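# Four arms: place bar-riding ball in cup, bars in forks

## Task

Take the ball that sits on one of the long bars and set it in the cup of the upright post that is currently empty. Seat both long bars in their forked stands, and make sure the second ball ends up resting on its post. Everything must stay in place with no robot holding it. Finally open the grippers and move the arms away from the objects.

## Robot and tools

Robots: four identical i2rt Big YAM arms named arm1, arm2, arm3 and arm4. Each has six revolute joints, a two-finger gripper and a wrist camera. When joints 1 and 6 are zero and the hand is level and pointing forward, the wrist camera sits above the hand and looks toward the fingertips. Reach is roughly 1.0 m from the joint-1 axis. There is also a fixed room camera, cam_high. The arms move independently: if one stalls, the others keep going.

Frame: any pose is given in a single shared scene frame with its origin on the floor and +z up. The hand point is midway between the fingertips. The hand's z axis runs along the fingers, and its y axis is the direction in which the fingers open and close. Foot poses are not printed.

execute_actions: the argument "actions" is a list holding one action, or nothing at all. An empty list just returns the state and images without moving anything. An action is an object with one optional entry per arm ("arm1" to "arm4"), and each entry holds a "joints" object. Each arm gets its own separate set of targets. Keys are joint1_rad to joint6_rad, in radians, and gripper_m, in metres. Every value is an absolute target, never an offset.

Joint ranges, with the tolerance for counting as arrived:
- joint1_rad: -2.879 to 2.879 (±0.045). Base yaw; positive is counter-clockwise seen from above; zero points the arm the way its foot faces.
- joint2_rad: 0 to 3.141 (±0.14). Shoulder; zero puts the upper arm back and near level, and increasing values lift it and then carry it forward.
- joint3_rad: 0 to 3.019 (±0.09). Elbow; zero is fully folded, and larger values open it.
- joint4_rad: -1.692 to 1.57 (±0.055). Hand pitch; positive tilts the fingers up.
- joint5_rad: -1.57 to 1.57 (±0.03). Sideways hand swing; positive is toward the arm's right.
- joint6_rad: -2.094 to 2.094 (±0.035). Hand roll; positive is clockwise viewed from behind the hand.
- gripper_m: 0 to 0.093 (±0.003). Fingertip gap. Each finger pad can squeeze with about 50 to 62 N, and some grippers are weaker.

All commanded motions start at the same moment but may finish at different times. Joints run at different speeds, so the hand can swing along a wide path. One action runs at most 15 s. Any joint or arm left out of an action keeps pushing toward its previous target. An unknown key or an out-of-range value rejects the whole call, and then nothing moves.

The optional "cameras" argument is a list drawn from arm1_cam_wrist, arm2_cam_wrist, arm3_cam_wrist, arm4_cam_wrist, cam_high and "all". Omitting it, passing null or passing ["all"] returns every camera; [] returns none. The "pictures" line gives the order of the returned images. Wrist cameras are 504x504 fisheye; cam_high is 672x504 pinhole with radial distortion.

wait: "seconds" from 0 to 10. Nothing new is commanded and the simulation keeps running. It returns state and images just as an empty action does.

zoom_image: "camera" is one of the five camera names. "region" is [x0, y0, x1, y1] in that camera's pixel coordinates, with the origin at the top-left and a size of at most 504 by 504. It only works on cameras that returned a full image in the latest result.

finished_scene: "scene" is the number of the current scene. It ends that scene for good, after the last command has been held, and its result reports success and the next task. Sending a reply with no tool call also ends everything.

Reading results: joint_positions gives current joint angles. joint_status shows how each commanded joint ended:
- off_target: the joint stopped short and may still be pushing.
- contact_stop: the joint stopped against something and now holds where it came to rest.
- time_out: the joint did not arrive in time. It may keep pushing toward its target or toward a clipped one near where it stands. To relieve that, command its reported position.
- not_followed: a safety check blocked the arm's targets, shown by a "joint command not followed" line, often with a "cause:". Gripper commands in that action still execute, and blocked targets may be retried on later actions.
- limit_stop_at_motor_heat: the arm overheated; resend the target.

on_its_own lists joints this call did not command, and "held at" there means the joint's target, not its position. Joint torques are raw drive outputs with per-unit offset, scale and noise, so treat them as rough hints only. A "MOTOR HOT" line appears at 85 °C. At 100 °C an "OVER-TEMPERATURE FAULT" means that arm and its gripper go limp and drop until they cool. If a call reports a stop, the rest of that reply's motion calls are skipped.

Cautions:
- The arms do not stop on contact; they keep pushing, sometimes hard. Sustained pushing or carrying loads heats motors, and this keeps happening while you are thinking, because the simulation runs and holds the last command. A joint holding up a load can sag.
- A hard squeeze between two robots fails the run, and a hard collision may too. The clearance check can react too late, and it ignores fingers, gripper housings and wrist cameras. Objects touching robots do not count.
- Knocking objects off the work area or onto the floor fails the task. Avoid drops, slips and slams. Loose items may occasionally get nudged by outside pushes.
- Very small target changes may not move a joint at all.
- Shorter total robot motion is better.

Each tool is called after ">>>" in YAML: its name, and indented under it one key for each argument.

## Session

>>> execute_actions:
  actions: []

Scene clock: 0.00 s.
Joint torques (N m, as the arm reports them, + toward a larger angle): no reading
arm1.joint_positions: joint1_rad=+0.136 joint2_rad=+0.607 joint3_rad=+1.361 joint4_rad=-1.197 joint5_rad=-0.192 joint6_rad=-0.304 gripper_m=+0.095
arm1.joint_status: not commanded
arm1.hand: x=+1.2131 y=-0.0819 z=+1.3952 quat_wxyz=(-0.047, -0.804, -0.256, +0.535) (m; scene frame)
arm2.joint_positions: joint1_rad=-0.046 joint2_rad=+0.503 joint3_rad=+1.422 joint4_rad=-1.326 joint5_rad=-0.298 joint6_rad=+0.234 gripper_m=+0.094
arm2.joint_status: not commanded
arm2.hand: x=+0.0397 y=+1.2684 z=+1.3496 quat_wxyz=(-0.498, -0.612, -0.565, +0.243) (m; scene frame)
arm3.joint_positions: joint1_rad=-0.494 joint2_rad=+0.613 joint3_rad=+1.400 joint4_rad=-1.176 joint5_rad=-0.049 joint6_rad=+0.310 gripper_m=+0.094
arm3.joint_status: not commanded
arm3.hand: x=-1.2271 y=-0.1105 z=+1.4078 quat_wxyz=(-0.556, -0.315, -0.769, +0.036) (m; scene frame)
arm4.joint_positions: joint1_rad=+0.050 joint2_rad=+0.521 joint3_rad=+1.334 joint4_rad=-1.435 joint5_rad=+0.143 joint6_rad=-0.402 gripper_m=+0.094
arm4.joint_status: not commanded
arm4.hand: x=+0.0220 y=-1.2541 z=+1.2730 quat_wxyz=(-0.409, +0.729, -0.513, -0.197) (m; scene frame)
pictures: arm1_cam_wrist, arm2_cam_wrist, arm3_cam_wrist, arm4_cam_wrist, cam_high
Images, in order (width x height): arm1_cam_wrist 504x504, arm2_cam_wrist 504x504, arm3_cam_wrist 504x504, arm4_cam_wrist 504x504, cam_high 672x504.

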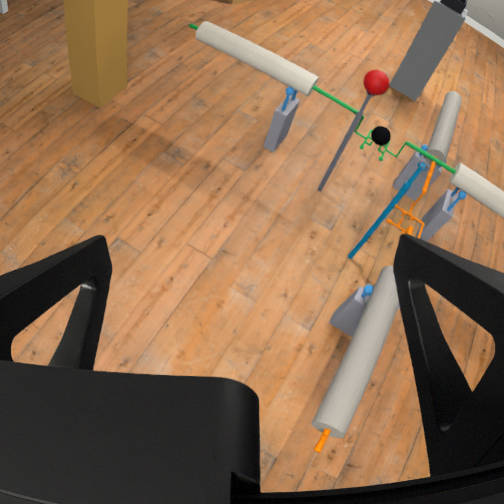

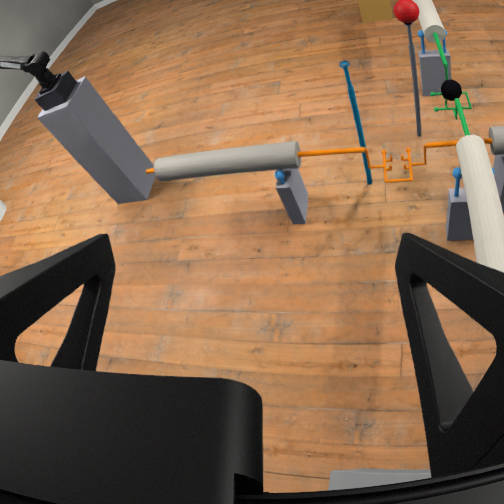

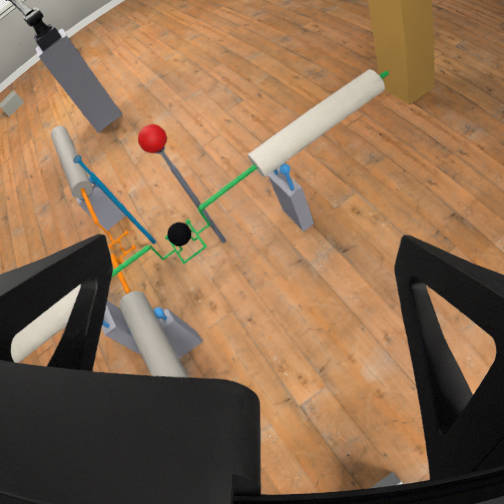

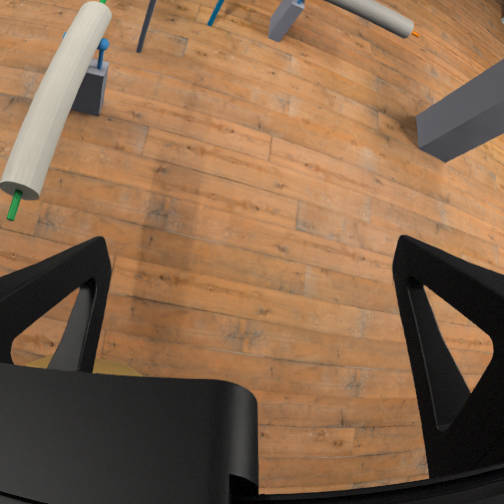

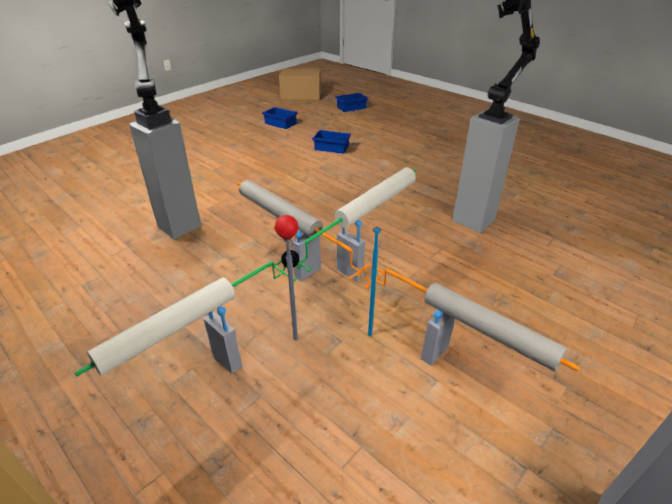

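>>> zoom_image:
  camera: "cam_high"
  region: [200, 180, 460, 375]

>>> zoom_image:
  camera: "arm3_cam_wrist"
  region: [50, 110, 310, 330]

>>> zoom_image:
  camera: "arm1_cam_wrist"
  region: [300, 60, 504, 264]

Region (200, 180, 460, 375) of cam_high's 672x504 image, scaled by 1.938, with more detail than that image has; it fills the top 378 rows of this view, and the rest is white.

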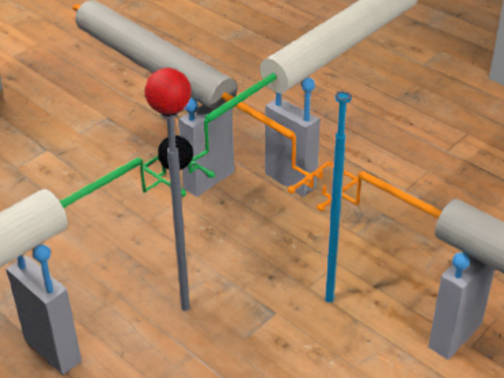

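Region (50, 110, 310, 330) of arm3_cam_wrist's 504x504 image, scaled by 1.938, with more detail than that image has; it fills the top 426 rows of this view, and the rest is white.

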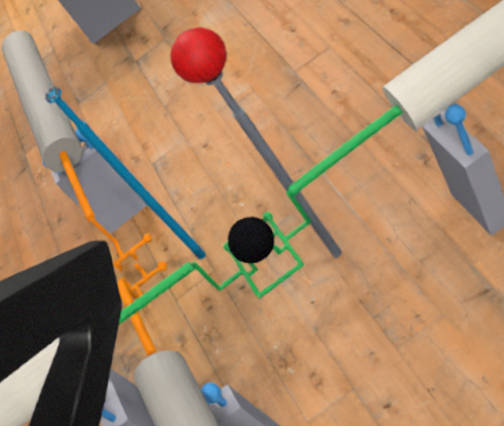

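Region (300, 60, 504, 264) of arm1_cam_wrist's 504x504 image, scaled by 2.471, with more detail than that image has.

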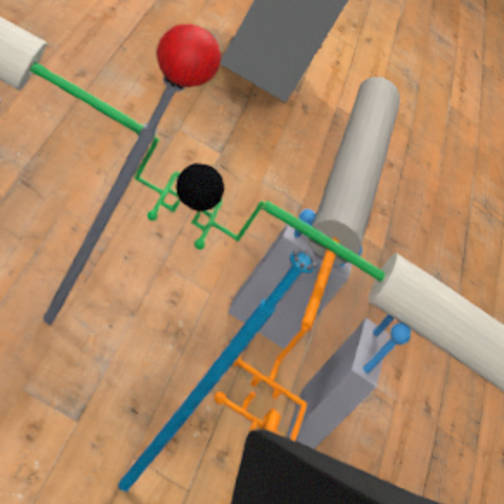

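>>> execute_actions:
  actions:
    - {"arm4":{"joints":{"joint1_rad":0,"joint2_rad":1.8,"joint3_rad":1.2,"joint4_rad":-0.5,"joint5_rad":0,"joint6_rad":0}},"arm2":{"joints":{"joint1_rad":0,"joint2_rad":2.0,"joint3_rad":1.0,"joint4_rad":0,"joint5_rad":0,"joint6_rad":0}},"arm1":{"joints":{"joint1_rad":0,"joint2_rad":1.5,"joint3_rad":1.5,"joint4_rad":-0.4,"joint5_rad":0,"joint6_rad":0}},"arm3":{"joints":{"joint1_rad":0,"joint2_rad":1.5,"joint3_rad":1.1,"joint4_rad":0.2,"joint5_rad":0,"joint6_rad":0}}}

Scene clock: 4.10 s.
Joint torques (N m, as the arm reports them, + toward a larger angle): arm1=[ -2.   -18.1   11.79   2.89   0.2    0.04] | arm2=[  1.25 -14.28   6.76   2.06   0.18  -0.06] | arm3=[ -0.23 -11.41  12.45   2.94  -0.04  -0.21] | arm4=[ -0.39 -20.62   7.8    1.97  -0.15   0.13]
arm1.joint_positions: joint1_rad=+0.002 joint2_rad=+1.512 joint3_rad=+1.475 joint4_rad=-0.418 joint5_rad=-0.002 joint6_rad=-0.009 gripper_m=+0.095
arm1.joint_status: all done
arm1.hand: x=+0.7809 y=-0.0386 z=+1.2255 quat_wxyz=(-0.010, -0.848, -0.029, +0.529) (m; scene frame)
arm2.joint_positions: joint1_rad=-0.006 joint2_rad=+2.013 joint3_rad=+0.991 joint4_rad=-0.027 joint5_rad=-0.004 joint6_rad=+0.009 gripper_m=+0.094
arm2.joint_status: all done
arm2.hand: x=+0.0032 y=+0.8841 z=+0.6678 quat_wxyz=(-0.184, -0.686, -0.682, +0.174) (m; scene frame)
arm3.joint_positions: joint1_rad=+0.003 joint2_rad=+1.490 joint3_rad=+1.069 joint4_rad=+0.175 joint5_rad=+0.000 joint6_rad=+0.009 gripper_m=+0.094
arm3.joint_status: all done
arm3.hand: x=-0.8029 y=-0.0041 z=+1.1213 quat_wxyz=(-0.613, -0.006, -0.790, +0.001) (m; scene frame)
arm4.joint_positions: joint1_rad=+0.013 joint2_rad=+1.809 joint3_rad=+1.187 joint4_rad=-0.513 joint5_rad=+0.004 joint6_rad=-0.014 gripper_m=+0.094
arm4.joint_status: all done
arm4.hand: x=+0.0150 y=-0.8583 z=+0.7916 quat_wxyz=(-0.153, +0.688, -0.695, -0.143) (m; scene frame)
pictures: arm1_cam_wrist, arm2_cam_wrist, arm3_cam_wrist, arm4_cam_wrist, cam_high
Images, in order (width x height): arm1_cam_wrist 504x504, arm2_cam_wrist 504x504, arm3_cam_wrist 504x504, arm4_cam_wrist 504x504, cam_high 672x504.

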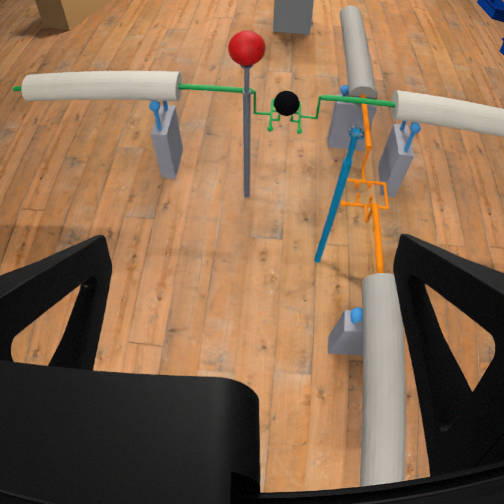

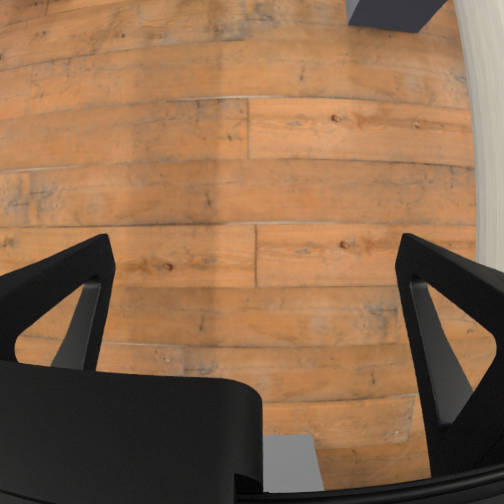

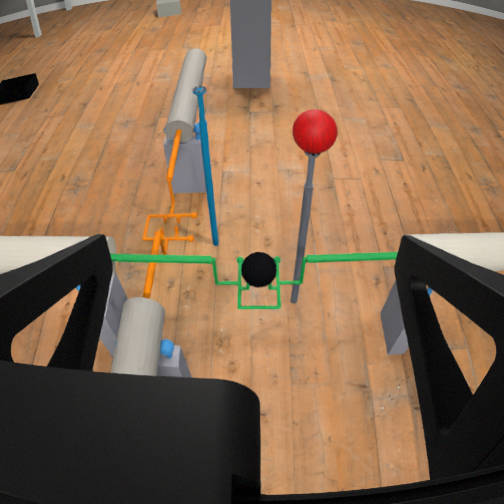

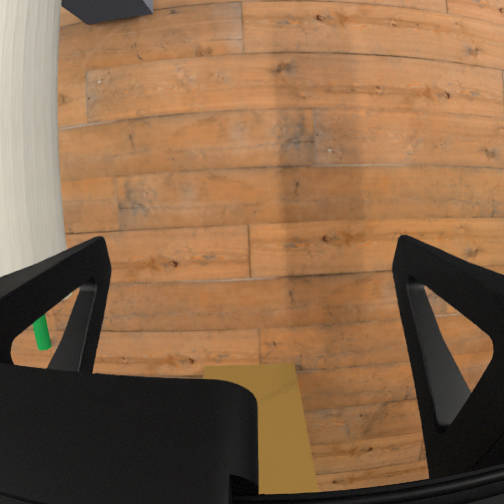

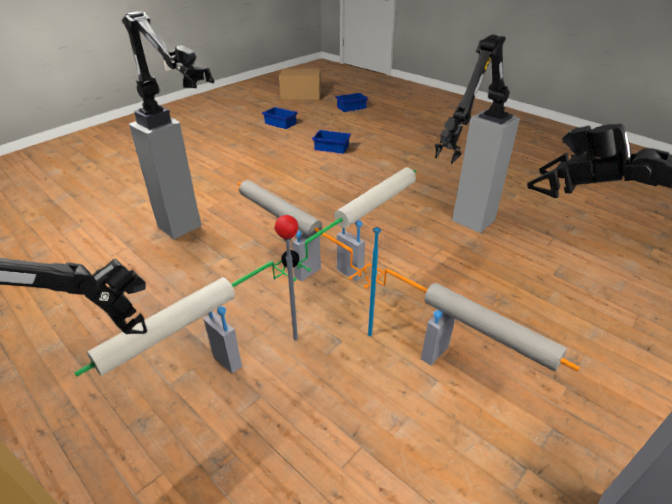

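>>> execute_actions:
  actions:
    - {"arm4":{"joints":{"joint1_rad":0.5,"joint2_rad":2.1,"joint3_rad":1.32,"joint4_rad":-0.76,"joint6_rad":0.5}},"arm2":{"joints":{"joint1_rad":-0.5,"joint2_rad":2.1,"joint3_rad":1.32,"joint4_rad":-0.76,"joint6_rad":-0.5}}}
  cameras: ["arm2_cam_wrist","arm4_cam_wrist","cam_high"]

Scene clock: 7.67 s.
Joint torques (N m, as the arm reports them, + toward a larger angle): arm1=[ -1.87 -18.18  11.87   2.95   0.2    0.04] | arm2=[  0.46 -16.13   7.82  -0.06  -0.13  -0.07] | arm3=[ -0.32 -11.94  12.41   2.82  -0.08  -0.16] | arm4=[ -0.4  -23.28   6.34   0.28   0.13   0.11]
arm1.joint_positions: joint1_rad=+0.002 joint2_rad=+1.512 joint3_rad=+1.475 joint4_rad=-0.418 joint5_rad=-0.002 joint6_rad=-0.009 gripper_m=+0.095
arm1.joint_status: not commanded
arm1.hand: x=+0.7809 y=-0.0386 z=+1.2255 quat_wxyz=(-0.010, -0.848, -0.029, +0.529) (m; scene frame)
arm2.joint_positions: joint1_rad=-0.496 joint2_rad=+2.114 joint3_rad=+1.308 joint4_rad=-0.743 joint5_rad=+0.001 joint6_rad=-0.491 gripper_m=+0.094
arm2.joint_status: all done
arm2.hand: x=-0.2542 y=+0.9691 z=+0.6606 quat_wxyz=(-0.001, -0.705, -0.709, +0.004) (m; scene frame)
arm3.joint_positions: joint1_rad=+0.003 joint2_rad=+1.490 joint3_rad=+1.069 joint4_rad=+0.175 joint5_rad=+0.000 joint6_rad=+0.009 gripper_m=+0.094
arm3.joint_status: not commanded
arm3.hand: x=-0.8029 y=-0.0041 z=+1.1213 quat_wxyz=(-0.613, -0.006, -0.790, +0.001) (m; scene frame)
arm4.joint_positions: joint1_rad=+0.506 joint2_rad=+2.111 joint3_rad=+1.306 joint4_rad=-0.755 joint5_rad=-0.001 joint6_rad=+0.485 gripper_m=+0.094
arm4.joint_status: all done
arm4.hand: x=-0.2452 y=-0.9679 z=+0.6546 quat_wxyz=(+0.004, +0.702, -0.713, +0.000) (m; scene frame)
pictures: arm2_cam_wrist, arm4_cam_wrist, cam_high
Images, in order (width x height): arm2_cam_wrist 504x504, arm4_cam_wrist 504x504, cam_high 672x504.

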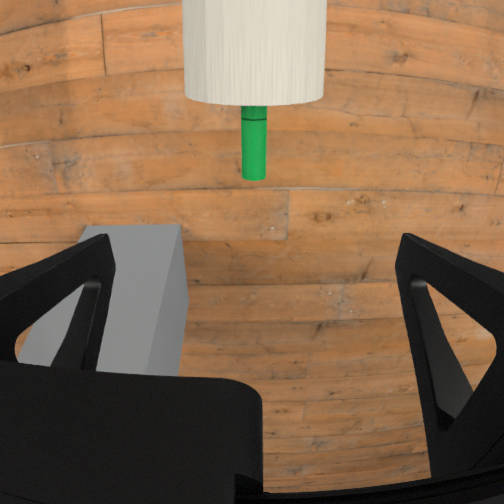

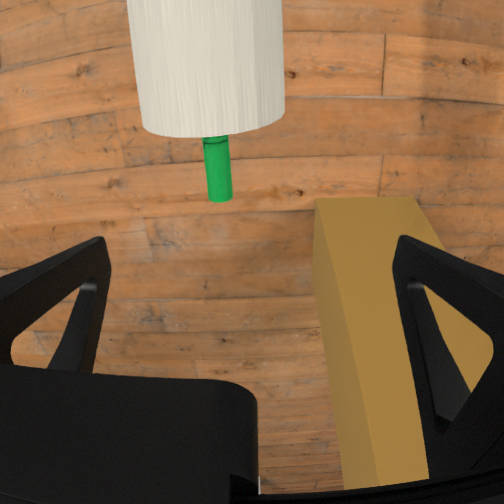

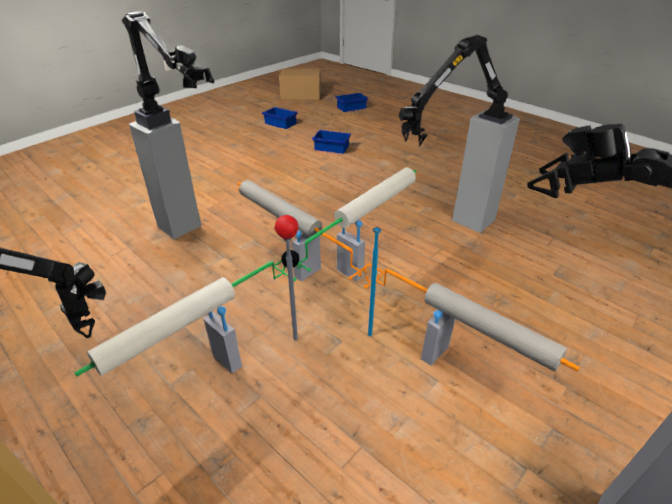

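>>> execute_actions:
  actions:
    - {"arm4":{"joints":{"joint1_rad":0.585,"joint2_rad":2.28,"joint3_rad":1.278,"joint4_rad":-0.53,"joint6_rad":0.59}},"arm2":{"joints":{"joint1_rad":-0.519,"joint2_rad":2.28,"joint3_rad":1.278,"joint4_rad":-0.53,"joint6_rad":-0.52}}}
  cameras: ["arm2_cam_wrist","arm4_cam_wrist","cam_high"]

Scene clock: 9.50 s.
Joint torques (N m, as the arm reports them, + toward a larger angle): arm1=[ -2.15 -18.11  11.85   2.91   0.21   0.03] | arm2=[  0.35 -17.21   6.28   0.9   -0.13  -0.07] | arm3=[ -0.19 -12.71  12.36   3.06  -0.05  -0.16] | arm4=[  0.21 -23.54   5.     0.89   0.12   0.14]
arm1.joint_positions: joint1_rad=+0.002 joint2_rad=+1.512 joint3_rad=+1.475 joint4_rad=-0.418 joint5_rad=-0.002 joint6_rad=-0.009 gripper_m=+0.095
arm1.joint_status: not commanded
arm1.hand: x=+0.7809 y=-0.0386 z=+1.2255 quat_wxyz=(-0.010, -0.848, -0.029, +0.529) (m; scene frame)
arm2.joint_positions: joint1_rad=-0.514 joint2_rad=+2.308 joint3_rad=+1.262 joint4_rad=-0.549 joint5_rad=+0.001 joint6_rad=-0.511 gripper_m=+0.094
arm2.joint_status: all done
arm2.hand: x=-0.2459 y=+1.0043 z=+0.5514 quat_wxyz=(+0.005, -0.704, -0.710, -0.018) (m; scene frame)
arm3.joint_positions: joint1_rad=+0.003 joint2_rad=+1.490 joint3_rad=+1.069 joint4_rad=+0.175 joint5_rad=+0.000 joint6_rad=+0.009 gripper_m=+0.094
arm3.joint_status: not commanded
arm3.hand: x=-0.8029 y=-0.0041 z=+1.1213 quat_wxyz=(-0.613, -0.006, -0.790, +0.001) (m; scene frame)
arm4.joint_positions: joint1_rad=+0.589 joint2_rad=+2.295 joint3_rad=+1.265 joint4_rad=-0.539 joint5_rad=-0.001 joint6_rad=+0.575 gripper_m=+0.094
arm4.joint_status: all done
arm4.hand: x=-0.2728 y=-1.0099 z=+0.5520 quat_wxyz=(+0.005, +0.699, -0.715, +0.005) (m; scene frame)
pictures: arm2_cam_wrist, arm4_cam_wrist, cam_high
Images, in order (width x height): arm2_cam_wrist 504x504, arm4_cam_wrist 504x504, cam_high 672x504.

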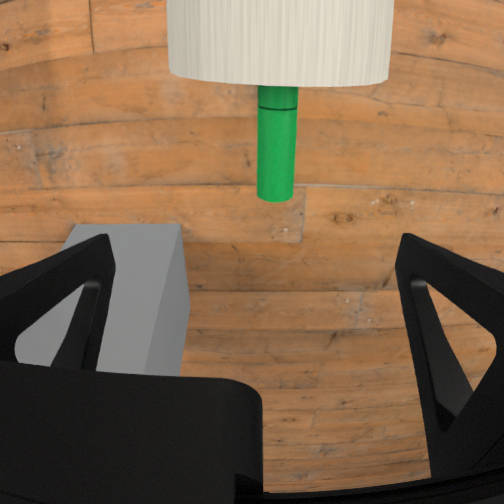

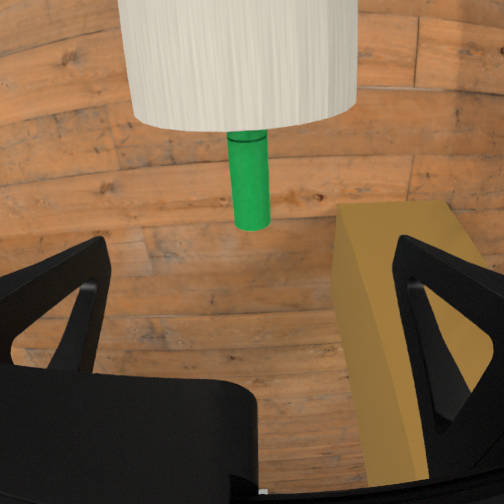

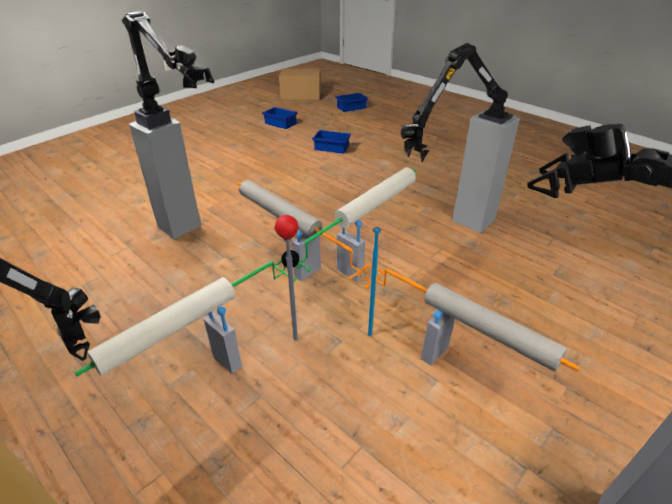

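>>> execute_actions:
  actions:
    - {"arm4":{"joints":{"joint2_rad":2.407,"joint3_rad":1.322,"joint4_rad":-0.43}},"arm2":{"joints":{"joint1_rad":-0.526,"joint2_rad":2.405,"joint3_rad":1.335,"joint4_rad":-0.425}}}
  cameras: ["arm2_cam_wrist","arm4_cam_wrist","cam_high"]

Scene clock: 11.03 s.
Joint torques (N m, as the arm reports them, + toward a larger angle): arm1=[ -1.91 -18.09  11.82   2.88   0.21   0.04] | arm2=[ -0.09 -15.84   5.97   1.    -0.12  -0.04] | arm3=[  0.72 -11.84  12.36   2.9    0.01  -0.18] | arm4=[  0.43 -22.75   4.17   0.9    0.14   0.11]
arm1.joint_positions: joint1_rad=+0.002 joint2_rad=+1.512 joint3_rad=+1.475 joint4_rad=-0.418 joint5_rad=-0.002 joint6_rad=-0.009 gripper_m=+0.095
arm1.joint_status: not commanded
arm1.hand: x=+0.7809 y=-0.0386 z=+1.2255 quat_wxyz=(-0.010, -0.848, -0.029, +0.529) (m; scene frame)
arm2.joint_positions: joint1_rad=-0.517 joint2_rad=+2.414 joint3_rad=+1.321 joint4_rad=-0.441 joint5_rad=+0.001 joint6_rad=-0.512 gripper_m=+0.094
arm2.joint_status: all done
arm2.hand: x=-0.2579 y=+0.9859 z=+0.5094 quat_wxyz=(-0.003, -0.705, -0.709, +0.011) (m; scene frame)
arm3.joint_positions: joint1_rad=+0.003 joint2_rad=+1.490 joint3_rad=+1.069 joint4_rad=+0.175 joint5_rad=+0.000 joint6_rad=+0.009 gripper_m=+0.094
arm3.joint_status: not commanded
arm3.hand: x=-0.8029 y=-0.0041 z=+1.1213 quat_wxyz=(-0.613, -0.006, -0.790, +0.001) (m; scene frame)
arm4.joint_positions: joint1_rad=+0.589 joint2_rad=+2.409 joint3_rad=+1.314 joint4_rad=-0.437 joint5_rad=-0.001 joint6_rad=+0.576 gripper_m=+0.094
arm4.joint_status: all done
arm4.hand: x=-0.2796 y=-0.9995 z=+0.5040 quat_wxyz=(+0.001, +0.699, -0.715, -0.014) (m; scene frame)
pictures: arm2_cam_wrist, arm4_cam_wrist, cam_high
Images, in order (width x height): arm2_cam_wrist 504x504, arm4_cam_wrist 504x504, cam_high 672x504.

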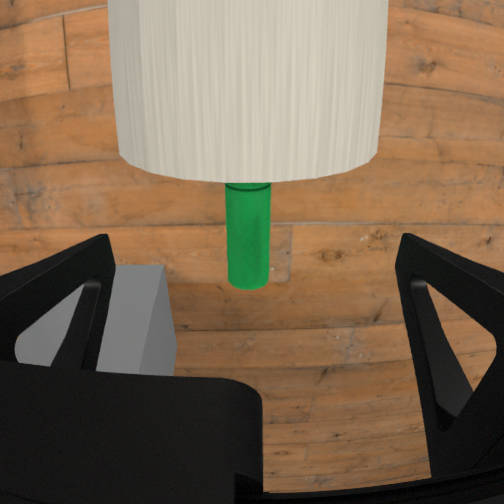

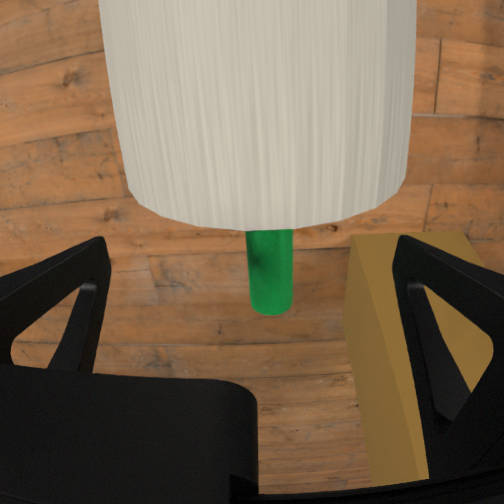

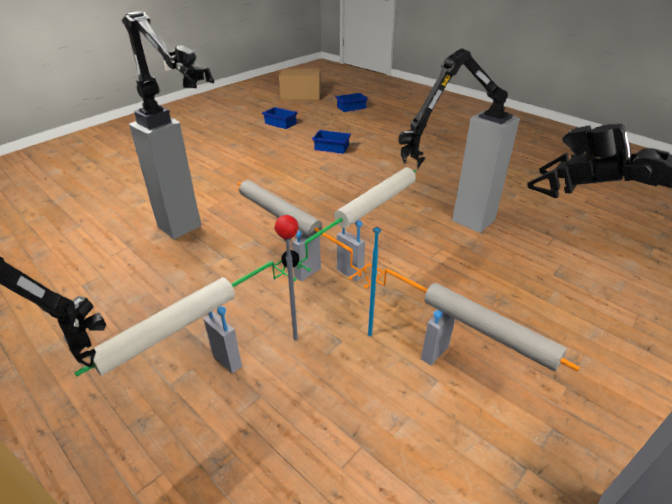

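>>> execute_actions:
  actions:
    - {"arm4":{"joints":{"joint1_rad":0.607,"joint2_rad":2.485,"joint3_rad":1.265,"joint4_rad":-0.295,"joint6_rad":0.62}},"arm2":{"joints":{"joint1_rad":-0.54,"joint2_rad":2.507,"joint3_rad":1.32,"joint4_rad":-0.31,"joint6_rad":-0.535}}}
  cameras: ["arm2_cam_wrist","arm4_cam_wrist","cam_high"]

>>> zoom_image:
  camera: "cam_high"
  region: [30, 290, 170, 400]

Scene clock: 12.97 s.
Joint torques (N m, as the arm reports them, + toward a larger angle): arm1=[ -1.83 -17.94  11.86   2.92   0.19   0.05] | arm2=[ -0.07 -16.54   4.45   1.02  -0.12  -0.05] | arm3=[ -0.31 -11.48  12.48   2.69  -0.08  -0.21] | arm4=[  1.7  -22.23   3.08   0.85   0.14   0.14]
arm1.joint_positions: joint1_rad=+0.002 joint2_rad=+1.512 joint3_rad=+1.475 joint4_rad=-0.418 joint5_rad=-0.002 joint6_rad=-0.009 gripper_m=+0.095
arm1.joint_status: not commanded
arm1.hand: x=+0.7809 y=-0.0386 z=+1.2255 quat_wxyz=(-0.010, -0.848, -0.029, +0.529) (m; scene frame)
arm2.joint_positions: joint1_rad=-0.535 joint2_rad=+2.521 joint3_rad=+1.312 joint4_rad=-0.329 joint5_rad=+0.001 joint6_rad=-0.527 gripper_m=+0.094
arm2.joint_status: all done
arm2.hand: x=-0.2550 y=+1.0103 z=+0.4551 quat_wxyz=(-0.002, -0.706, -0.708, +0.009) (m; scene frame)
arm3.joint_positions: joint1_rad=+0.003 joint2_rad=+1.490 joint3_rad=+1.069 joint4_rad=+0.175 joint5_rad=+0.000 joint6_rad=+0.009 gripper_m=+0.094
arm3.joint_status: not commanded
arm3.hand: x=-0.8029 y=-0.0041 z=+1.1213 quat_wxyz=(-0.613, -0.006, -0.790, +0.001) (m; scene frame)
arm4.joint_positions: joint1_rad=+0.592 joint2_rad=+2.489 joint3_rad=+1.259 joint4_rad=-0.304 joint5_rad=-0.001 joint6_rad=+0.606 gripper_m=+0.094
arm4.joint_status: all done
arm4.hand: x=-0.2635 y=-1.0288 z=+0.4573 quat_wxyz=(+0.001, +0.689, -0.725, -0.013) (m; scene frame)
pictures: arm2_cam_wrist, arm4_cam_wrist, cam_high
Images, in order (width x height): arm2_cam_wrist 504x504, arm4_cam_wrist 504x504, cam_high 672x504.

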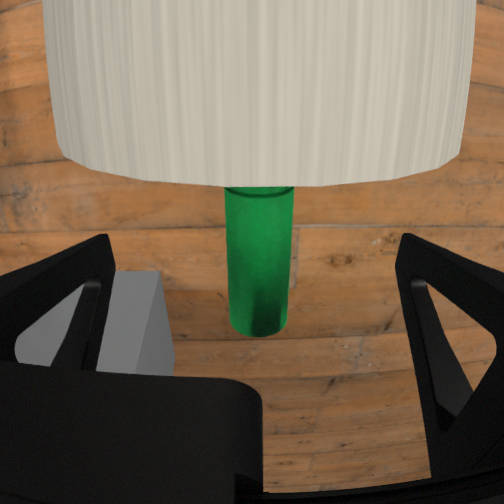

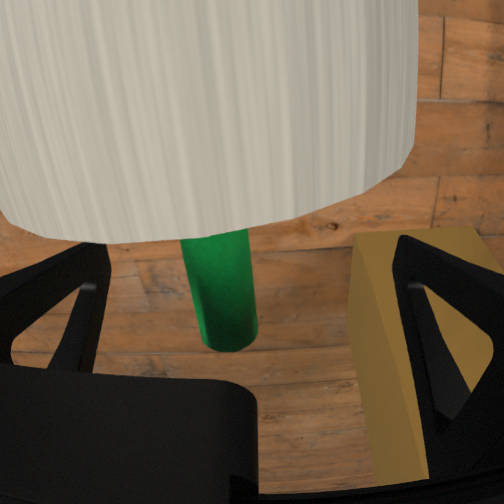

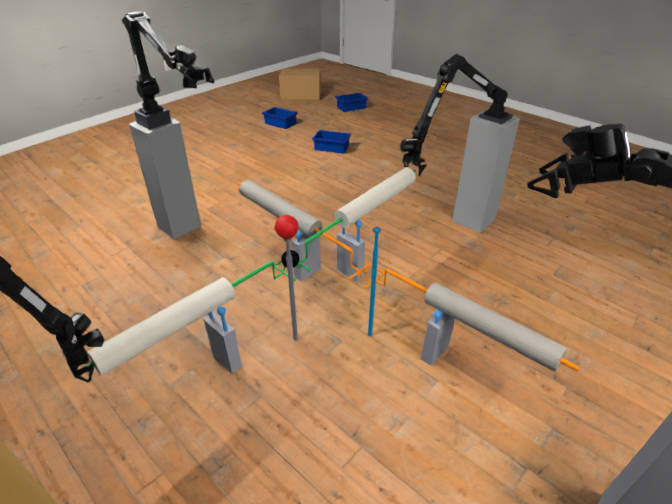

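Region (30, 290, 170, 400) of cam_high's 672x504 image, scaled by 3.600, with more detail than that image has; it fills the top 396 rows of this view, and the rest is white.

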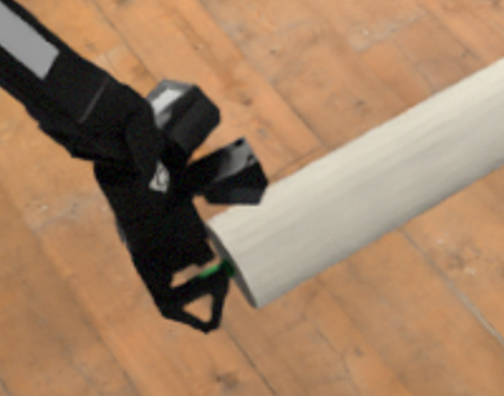

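>>> execute_actions:
  actions:
    - {"arm4":{"joints":{"joint1_rad":0.628,"joint2_rad":2.525,"joint3_rad":1.285,"joint4_rad":-0.275,"joint6_rad":0.6}},"arm2":{"joints":{"joint2_rad":2.545,"joint3_rad":1.345,"joint4_rad":-0.29}}}
  cameras: ["arm2_cam_wrist","arm4_cam_wrist"]

Scene clock: 13.97 s.
Joint torques (N m, as the arm reports them, + toward a larger angle): arm1=[ -1.89 -18.17  11.86   2.85   0.21   0.03] | arm2=[  0.24 -15.03   5.62   1.07  -0.12  -0.08] | arm3=[  0.04 -11.16  12.36   3.17  -0.03  -0.19] | arm4=[  1.47 -20.52   3.75   1.     0.13  -0.09]
arm1.joint_positions: joint1_rad=+0.002 joint2_rad=+1.512 joint3_rad=+1.475 joint4_rad=-0.418 joint5_rad=-0.002 joint6_rad=-0.009 gripper_m=+0.095
arm1.joint_status: not commanded
arm1.hand: x=+0.7809 y=-0.0386 z=+1.2255 quat_wxyz=(-0.010, -0.848, -0.029, +0.529) (m; scene frame)
arm2.joint_positions: joint1_rad=-0.535 joint2_rad=+2.538 joint3_rad=+1.322 joint4_rad=-0.309 joint5_rad=+0.001 joint6_rad=-0.527 gripper_m=+0.094
arm2.joint_status: all done
arm2.hand: x=-0.2569 y=+1.0072 z=+0.4485 quat_wxyz=(-0.004, -0.706, -0.708, +0.016) (m; scene frame)
arm3.joint_positions: joint1_rad=+0.003 joint2_rad=+1.490 joint3_rad=+1.069 joint4_rad=+0.175 joint5_rad=+0.000 joint6_rad=+0.009 gripper_m=+0.094
arm3.joint_status: not commanded
arm3.hand: x=-0.8029 y=-0.0041 z=+1.1213 quat_wxyz=(-0.613, -0.006, -0.790, +0.001) (m; scene frame)
arm4.joint_positions: joint1_rad=+0.619 joint2_rad=+2.510 joint3_rad=+1.270 joint4_rad=-0.283 joint5_rad=-0.001 joint6_rad=+0.606 gripper_m=+0.094
arm4.joint_status: all done
arm4.hand: x=-0.2765 y=-1.0338 z=+0.4491 quat_wxyz=(+0.001, +0.699, -0.715, -0.018) (m; scene frame)
pictures: arm2_cam_wrist, arm4_cam_wrist
Images, in order (width x height): arm2_cam_wrist 504x504, arm4_cam_wrist 504x504.

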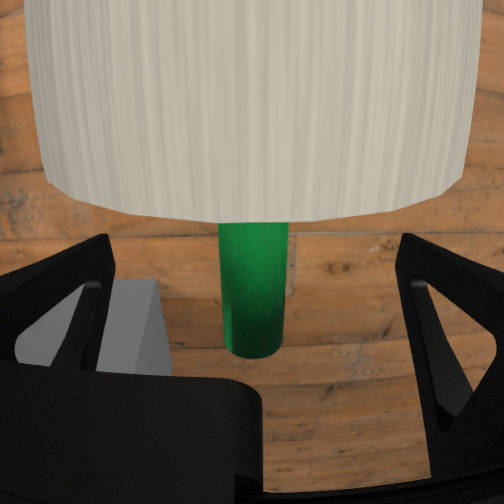

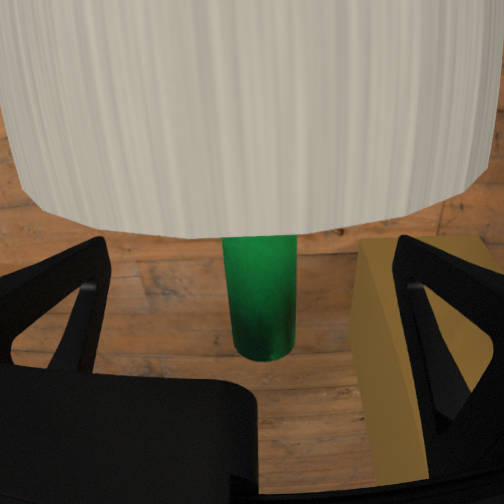

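A bit lower, then close.

>>> execute_actions:
  actions:
    - {"arm4":{"joints":{"joint2_rad":2.545}},"arm2":{"joints":{"joint2_rad":2.565}}}
  cameras: []

>>> execute_actions:
  actions:
    - {"arm4":{"joints":{"gripper_m":0}},"arm2":{"joints":{"gripper_m":0}}}
  cameras: ["arm2_cam_wrist","arm4_cam_wrist"]

Scene clock: 14.90 s.
Joint torques (N m, as the arm reports them, + toward a larger angle): arm1=[ -1.98 -17.97  11.85   2.89   0.2    0.04] | arm2=[ -0.02 -15.49   5.32   1.    -0.13  -0.05] | arm3=[ -0.26 -11.4   12.29   2.97  -0.03  -0.18] | arm4=[  0.7  -20.3    3.35   0.9    0.13  -0.12]
arm1.joint_positions: joint1_rad=+0.002 joint2_rad=+1.512 joint3_rad=+1.475 joint4_rad=-0.418 joint5_rad=-0.002 joint6_rad=-0.009 gripper_m=+0.095
arm1.joint_status: not commanded
arm1.hand: x=+0.7809 y=-0.0386 z=+1.2255 quat_wxyz=(-0.010, -0.848, -0.029, +0.529) (m; scene frame)
arm2.joint_positions: joint1_rad=-0.535 joint2_rad=+2.561 joint3_rad=+1.323 joint4_rad=-0.309 joint5_rad=+0.001 joint6_rad=-0.527 gripper_m=+0.094
arm2.joint_status: all done
arm2.hand: x=-0.2520 y=+1.0156 z=+0.4376 quat_wxyz=(-0.001, -0.706, -0.708, +0.005) (m; scene frame)
arm3.joint_positions: joint1_rad=+0.003 joint2_rad=+1.490 joint3_rad=+1.069 joint4_rad=+0.175 joint5_rad=+0.000 joint6_rad=+0.009 gripper_m=+0.094
arm3.joint_status: not commanded
arm3.hand: x=-0.8029 y=-0.0041 z=+1.1213 quat_wxyz=(-0.613, -0.006, -0.790, +0.001) (m; scene frame)
arm4.joint_positions: joint1_rad=+0.619 joint2_rad=+2.532 joint3_rad=+1.270 joint4_rad=-0.283 joint5_rad=-0.001 joint6_rad=+0.606 gripper_m=+0.094
arm4.joint_status: all done
arm4.hand: x=-0.2711 y=-1.0421 z=+0.4387 quat_wxyz=(+0.003, +0.699, -0.715, -0.007) (m; scene frame)
pictures: none
No camera images: the call's "cameras" was empty. Leave "cameras" out to get every camera's image.

Scene clock: 15.63 s.
Joint torques (N m, as the arm reports them, + toward a larger angle): arm1=[ -1.8  -17.93  11.89   2.93   0.21   0.04] | arm2=[  0.54 -15.24   5.13   0.88  -0.26  -0.05] | arm3=[ -0.51 -11.71  12.36   2.92   0.    -0.23] | arm4=[  0.58 -20.51   3.38   0.65   0.06   0.23]
arm1.joint_positions: joint1_rad=+0.002 joint2_rad=+1.512 joint3_rad=+1.475 joint4_rad=-0.418 joint5_rad=-0.002 joint6_rad=-0.009 gripper_m=+0.095
arm1.joint_status: not commanded
arm1.hand: x=+0.7809 y=-0.0386 z=+1.2255 quat_wxyz=(-0.010, -0.848, -0.029, +0.529) (m; scene frame)
arm2.joint_positions: joint1_rad=-0.540 joint2_rad=+2.563 joint3_rad=+1.326 joint4_rad=-0.304 joint5_rad=+0.003 joint6_rad=-0.531 gripper_m=+0.018
arm2.joint_status: gripper_m off_target (ended at +0.018, target +0.000)
arm2.hand: x=-0.2557 y=+1.0155 z=+0.4371 quat_wxyz=(-0.001, -0.707, -0.707, +0.008) (m; scene frame)
arm3.joint_positions: joint1_rad=+0.003 joint2_rad=+1.490 joint3_rad=+1.069 joint4_rad=+0.175 joint5_rad=+0.000 joint6_rad=+0.009 gripper_m=+0.094
arm3.joint_status: not commanded
arm3.hand: x=-0.8029 y=-0.0041 z=+1.1213 quat_wxyz=(-0.613, -0.006, -0.790, +0.001) (m; scene frame)
arm4.joint_positions: joint1_rad=+0.624 joint2_rad=+2.532 joint3_rad=+1.272 joint4_rad=-0.281 joint5_rad=+0.002 joint6_rad=+0.575 gripper_m=+0.018
arm4.joint_status: gripper_m off_target (ended at +0.018, target +0.000)
arm4.hand: x=-0.2737 y=-1.0418 z=+0.4387 quat_wxyz=(+0.001, +0.711, -0.703, -0.009) (m; scene frame)
pictures: arm2_cam_wrist, arm4_cam_wrist
Images, in order (width x height): arm2_cam_wrist 504x504, arm4_cam_wrist 504x504.

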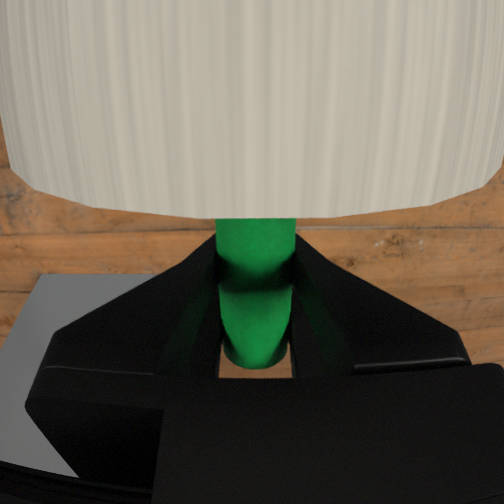

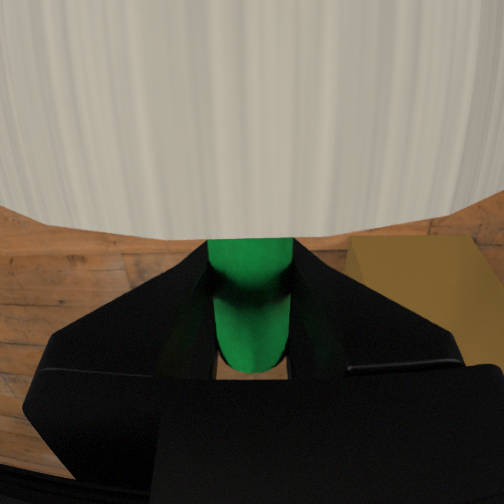

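>>> execute_actions:
  actions:
    - {"arm4":{"joints":{"joint2_rad":2.27,"joint3_rad":1.187,"joint4_rad":-0.42,"joint6_rad":0.575}},"arm2":{"joints":{"joint2_rad":2.305,"joint3_rad":1.24,"joint4_rad":-0.435}}}
  cameras: ["arm3_cam_wrist","cam_high"]

Scene clock: 17.30 s.
Joint torques (N m, as the arm reports them, + toward a larger angle): arm1=[ -1.88 -17.96  11.81   2.86   0.22   0.05] | arm2=[  0.58 -17.83   5.83  -0.02  -0.16  -0.03] | arm3=[  0.06 -11.98  11.98   3.02  -0.08  -0.12] | arm4=[  0.69 -24.1    4.4    0.61   0.1    0.02]
arm1.joint_positions: joint1_rad=+0.002 joint2_rad=+1.512 joint3_rad=+1.475 joint4_rad=-0.418 joint5_rad=-0.002 joint6_rad=-0.009 gripper_m=+0.095
arm1.joint_status: not commanded
arm1.hand: x=+0.7809 y=-0.0386 z=+1.2255 quat_wxyz=(-0.010, -0.848, -0.029, +0.529) (m; scene frame)
arm2.joint_positions: joint1_rad=-0.543 joint2_rad=+2.347 joint3_rad=+1.224 joint4_rad=-0.426 joint5_rad=+0.001 joint6_rad=-0.532 gripper_m=+0.018
arm2.joint_status: all done
arm2.hand: x=-0.2560 y=+1.0169 z=+0.5258 quat_wxyz=(-0.001, -0.707, -0.707, +0.004) (m; scene frame)
arm3.joint_positions: joint1_rad=+0.003 joint2_rad=+1.490 joint3_rad=+1.069 joint4_rad=+0.175 joint5_rad=+0.000 joint6_rad=+0.009 gripper_m=+0.094
arm3.joint_status: not commanded
arm3.hand: x=-0.8029 y=-0.0041 z=+1.1213 quat_wxyz=(-0.613, -0.006, -0.790, +0.001) (m; scene frame)
arm4.joint_positions: joint1_rad=+0.624 joint2_rad=+2.295 joint3_rad=+1.173 joint4_rad=-0.421 joint5_rad=-0.001 joint6_rad=+0.569 gripper_m=+0.018
arm4.joint_status: all done
arm4.hand: x=-0.2746 y=-1.0403 z=+0.5358 quat_wxyz=(+0.002, +0.714, -0.700, -0.008) (m; scene frame)
pictures: arm3_cam_wrist, cam_high
Images, in order (width x height): arm3_cam_wrist 504x504, cam_high 672x504.

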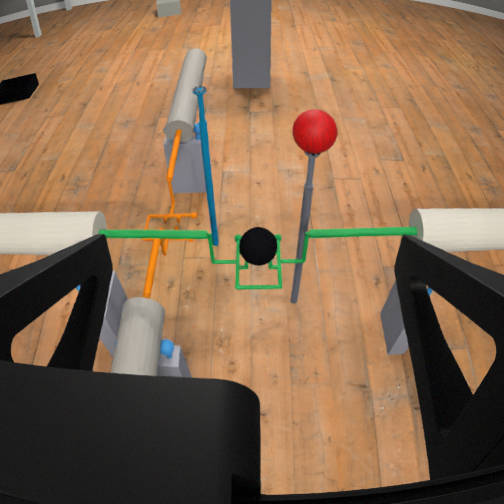

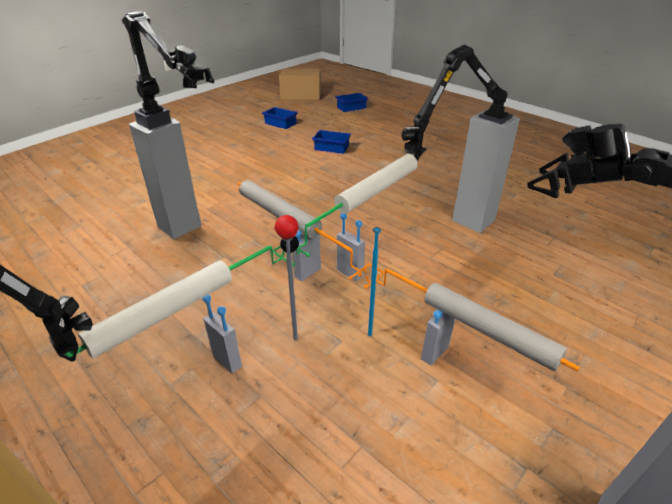

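>>> execute_actions:
  actions:
    - {"arm4":{"joints":{"joint2_rad":1.966,"joint3_rad":1.16,"joint4_rad":-0.70}},"arm2":{"joints":{"joint2_rad":1.985,"joint3_rad":1.206,"joint4_rad":-0.72}}}
  cameras: ["arm3_cam_wrist"]

Scene clock: 19.30 s.
Joint torques (N m, as the arm reports them, + toward a larger angle): arm1=[ -1.91 -17.97  11.86   2.96   0.2    0.03] | arm2=[  1.51 -15.69   8.66   0.3   -0.24   0.06] | arm3=[  0.23 -11.61  12.27   3.26  -0.1   -0.16] | arm4=[  0.5  -21.32   6.68   0.7    0.06   0.  ]
arm1.joint_positions: joint1_rad=+0.002 joint2_rad=+1.512 joint3_rad=+1.475 joint4_rad=-0.418 joint5_rad=-0.002 joint6_rad=-0.009 gripper_m=+0.095
arm1.joint_status: not commanded
arm1.hand: x=+0.7809 y=-0.0386 z=+1.2255 quat_wxyz=(-0.010, -0.848, -0.029, +0.529) (m; scene frame)
arm2.joint_positions: joint1_rad=-0.548 joint2_rad=+2.014 joint3_rad=+1.180 joint4_rad=-0.719 joint5_rad=+0.003 joint6_rad=-0.537 gripper_m=+0.018
arm2.joint_status: all done
arm2.hand: x=-0.2595 y=+1.0164 z=+0.6776 quat_wxyz=(+0.001, -0.707, -0.707, +0.003) (m; scene frame)
arm3.joint_positions: joint1_rad=+0.003 joint2_rad=+1.490 joint3_rad=+1.069 joint4_rad=+0.175 joint5_rad=+0.000 joint6_rad=+0.009 gripper_m=+0.094
arm3.joint_status: not commanded
arm3.hand: x=-0.8029 y=-0.0041 z=+1.1213 quat_wxyz=(-0.613, -0.006, -0.790, +0.001) (m; scene frame)
arm4.joint_positions: joint1_rad=+0.630 joint2_rad=+1.981 joint3_rad=+1.137 joint4_rad=-0.704 joint5_rad=+0.001 joint6_rad=+0.571 gripper_m=+0.018
arm4.joint_status: all done
arm4.hand: x=-0.2757 y=-1.0409 z=+0.6760 quat_wxyz=(+0.002, +0.715, -0.699, -0.006) (m; scene frame)
pictures: arm3_cam_wrist
Images, in order (width x height): arm3_cam_wrist 504x504.

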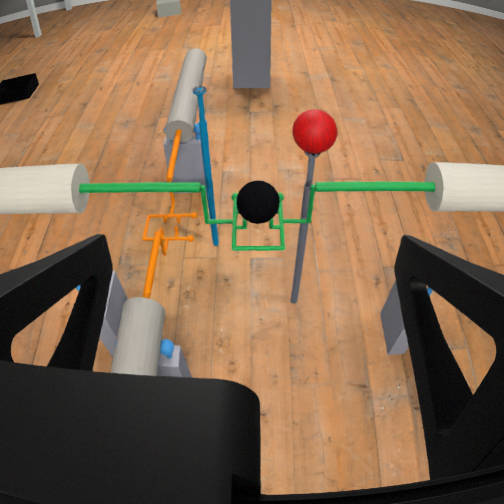

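>>> execute_actions:
  actions:
    - {"arm4":{"joints":{"joint1_rad":0.535,"joint2_rad":1.885,"joint3_rad":1.5,"joint4_rad":-1.128,"joint6_rad":0.485}},"arm2":{"joints":{"joint1_rad":-0.65,"joint2_rad":1.62,"joint3_rad":1.128,"joint4_rad":-1.012,"joint6_rad":-0.64}}}
  cameras: ["arm3_cam_wrist","cam_high"]

Scene clock: 21.07 s.
Joint torques (N m, as the arm reports them, + toward a larger angle): arm1=[ -1.97 -17.95  11.82   2.92   0.21   0.04] | arm2=[  1.13 -13.18  10.81   0.54  -0.37   0.17] | arm3=[  0.52 -12.31  12.09   2.84  -0.02  -0.17] | arm4=[  0.16 -23.12  10.3   -0.42   0.09   0.12]
arm1.joint_positions: joint1_rad=+0.002 joint2_rad=+1.512 joint3_rad=+1.475 joint4_rad=-0.418 joint5_rad=-0.002 joint6_rad=-0.009 gripper_m=+0.095
arm1.joint_status: not commanded
arm1.hand: x=+0.7809 y=-0.0386 z=+1.2255 quat_wxyz=(-0.010, -0.848, -0.029, +0.529) (m; scene frame)
arm2.joint_positions: joint1_rad=-0.659 joint2_rad=+1.651 joint3_rad=+1.095 joint4_rad=-1.018 joint5_rad=+0.005 joint6_rad=-0.656 gripper_m=+0.018
arm2.joint_status: all done
arm2.hand: x=-0.2696 y=+1.0968 z=+0.8189 quat_wxyz=(+0.004, -0.705, -0.710, -0.007) (m; scene frame)
arm3.joint_positions: joint1_rad=+0.003 joint2_rad=+1.490 joint3_rad=+1.069 joint4_rad=+0.175 joint5_rad=+0.000 joint6_rad=+0.009 gripper_m=+0.094
arm3.joint_status: not commanded
arm3.hand: x=-0.8029 y=-0.0041 z=+1.1213 quat_wxyz=(-0.613, -0.006, -0.790, +0.001) (m; scene frame)
arm4.joint_positions: joint1_rad=+0.536 joint2_rad=+1.901 joint3_rad=+1.450 joint4_rad=-1.105 joint5_rad=+0.000 joint6_rad=+0.470 gripper_m=+0.018
arm4.joint_status: all done
arm4.hand: x=-0.2662 y=-0.9608 z=+0.8100 quat_wxyz=(+0.003, +0.717, -0.697, -0.002) (m; scene frame)
pictures: arm3_cam_wrist, cam_high
Images, in order (width x height): arm3_cam_wrist 504x504, cam_high 672x504.

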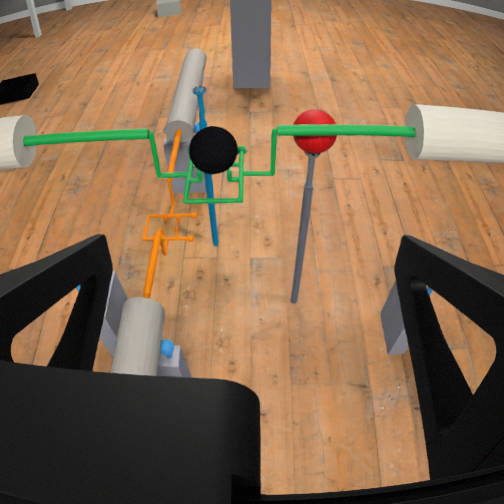

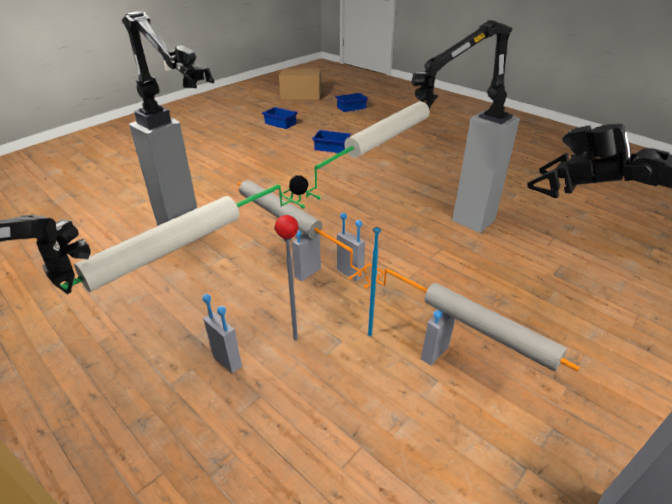

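>>> execute_actions:
  actions:
    - {"arm4":{"joints":{"joint1_rad":0.295,"joint2_rad":1.745,"joint3_rad":1.305,"joint4_rad":-1.07,"joint6_rad":0.24}},"arm2":{"joints":{"joint1_rad":-0.36,"joint2_rad":1.45,"joint3_rad":0.935,"joint4_rad":-0.985,"joint6_rad":-0.355}}}
  cameras: ["arm3_cam_wrist","cam_high"]

Scene clock: 22.77 s.
Joint torques (N m, as the arm reports them, + toward a larger angle): arm1=[ -1.9  -18.09  11.83   2.91   0.2    0.04] | arm2=[ -0.15 -10.9   11.2    0.5    0.16  -0.03] | arm3=[ -0.84 -12.61  12.4    2.75  -0.1   -0.23] | arm4=[  1.07 -21.78   8.2    0.03  -0.03   0.19]
arm1.joint_positions: joint1_rad=+0.002 joint2_rad=+1.512 joint3_rad=+1.475 joint4_rad=-0.418 joint5_rad=-0.002 joint6_rad=-0.009 gripper_m=+0.095
arm1.joint_status: not commanded
arm1.hand: x=+0.7809 y=-0.0386 z=+1.2255 quat_wxyz=(-0.010, -0.848, -0.029, +0.529) (m; scene frame)
arm2.joint_positions: joint1_rad=-0.352 joint2_rad=+1.487 joint3_rad=+0.897 joint4_rad=-0.990 joint5_rad=-0.005 joint6_rad=-0.351 gripper_m=+0.018
arm2.joint_status: all done
arm2.hand: x=-0.1251 y=+1.0982 z=+0.8198 quat_wxyz=(+0.001, -0.704, -0.710, -0.012) (m; scene frame)
arm3.joint_positions: joint1_rad=+0.003 joint2_rad=+1.490 joint3_rad=+1.069 joint4_rad=+0.175 joint5_rad=+0.000 joint6_rad=+0.009 gripper_m=+0.094
arm3.joint_status: not commanded
arm3.hand: x=-0.8029 y=-0.0041 z=+1.1213 quat_wxyz=(-0.613, -0.006, -0.790, +0.001) (m; scene frame)
arm4.joint_positions: joint1_rad=+0.283 joint2_rad=+1.775 joint3_rad=+1.284 joint4_rad=-1.061 joint5_rad=+0.003 joint6_rad=+0.221 gripper_m=+0.018
arm4.joint_status: all done
arm4.hand: x=-0.1226 y=-0.9579 z=+0.8171 quat_wxyz=(-0.001, +0.716, -0.698, -0.002) (m; scene frame)
pictures: arm3_cam_wrist, cam_high
Images, in order (width x height): arm3_cam_wrist 504x504, cam_high 672x504.

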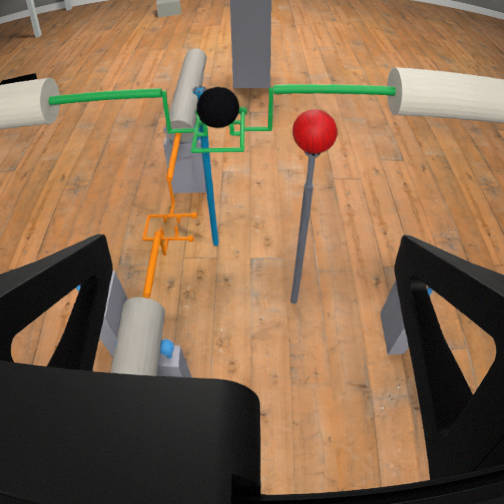

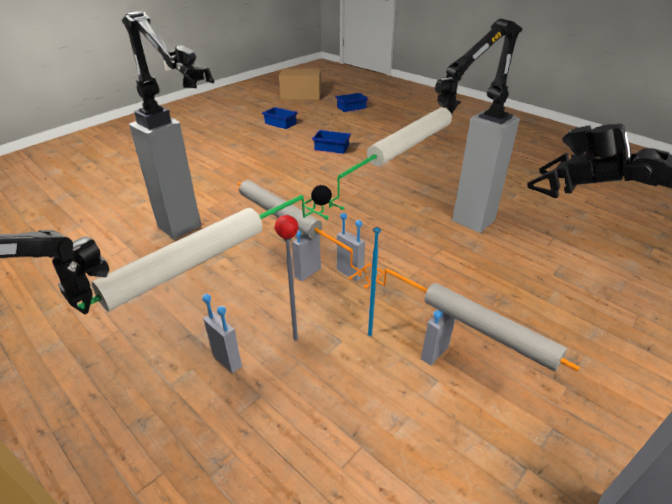

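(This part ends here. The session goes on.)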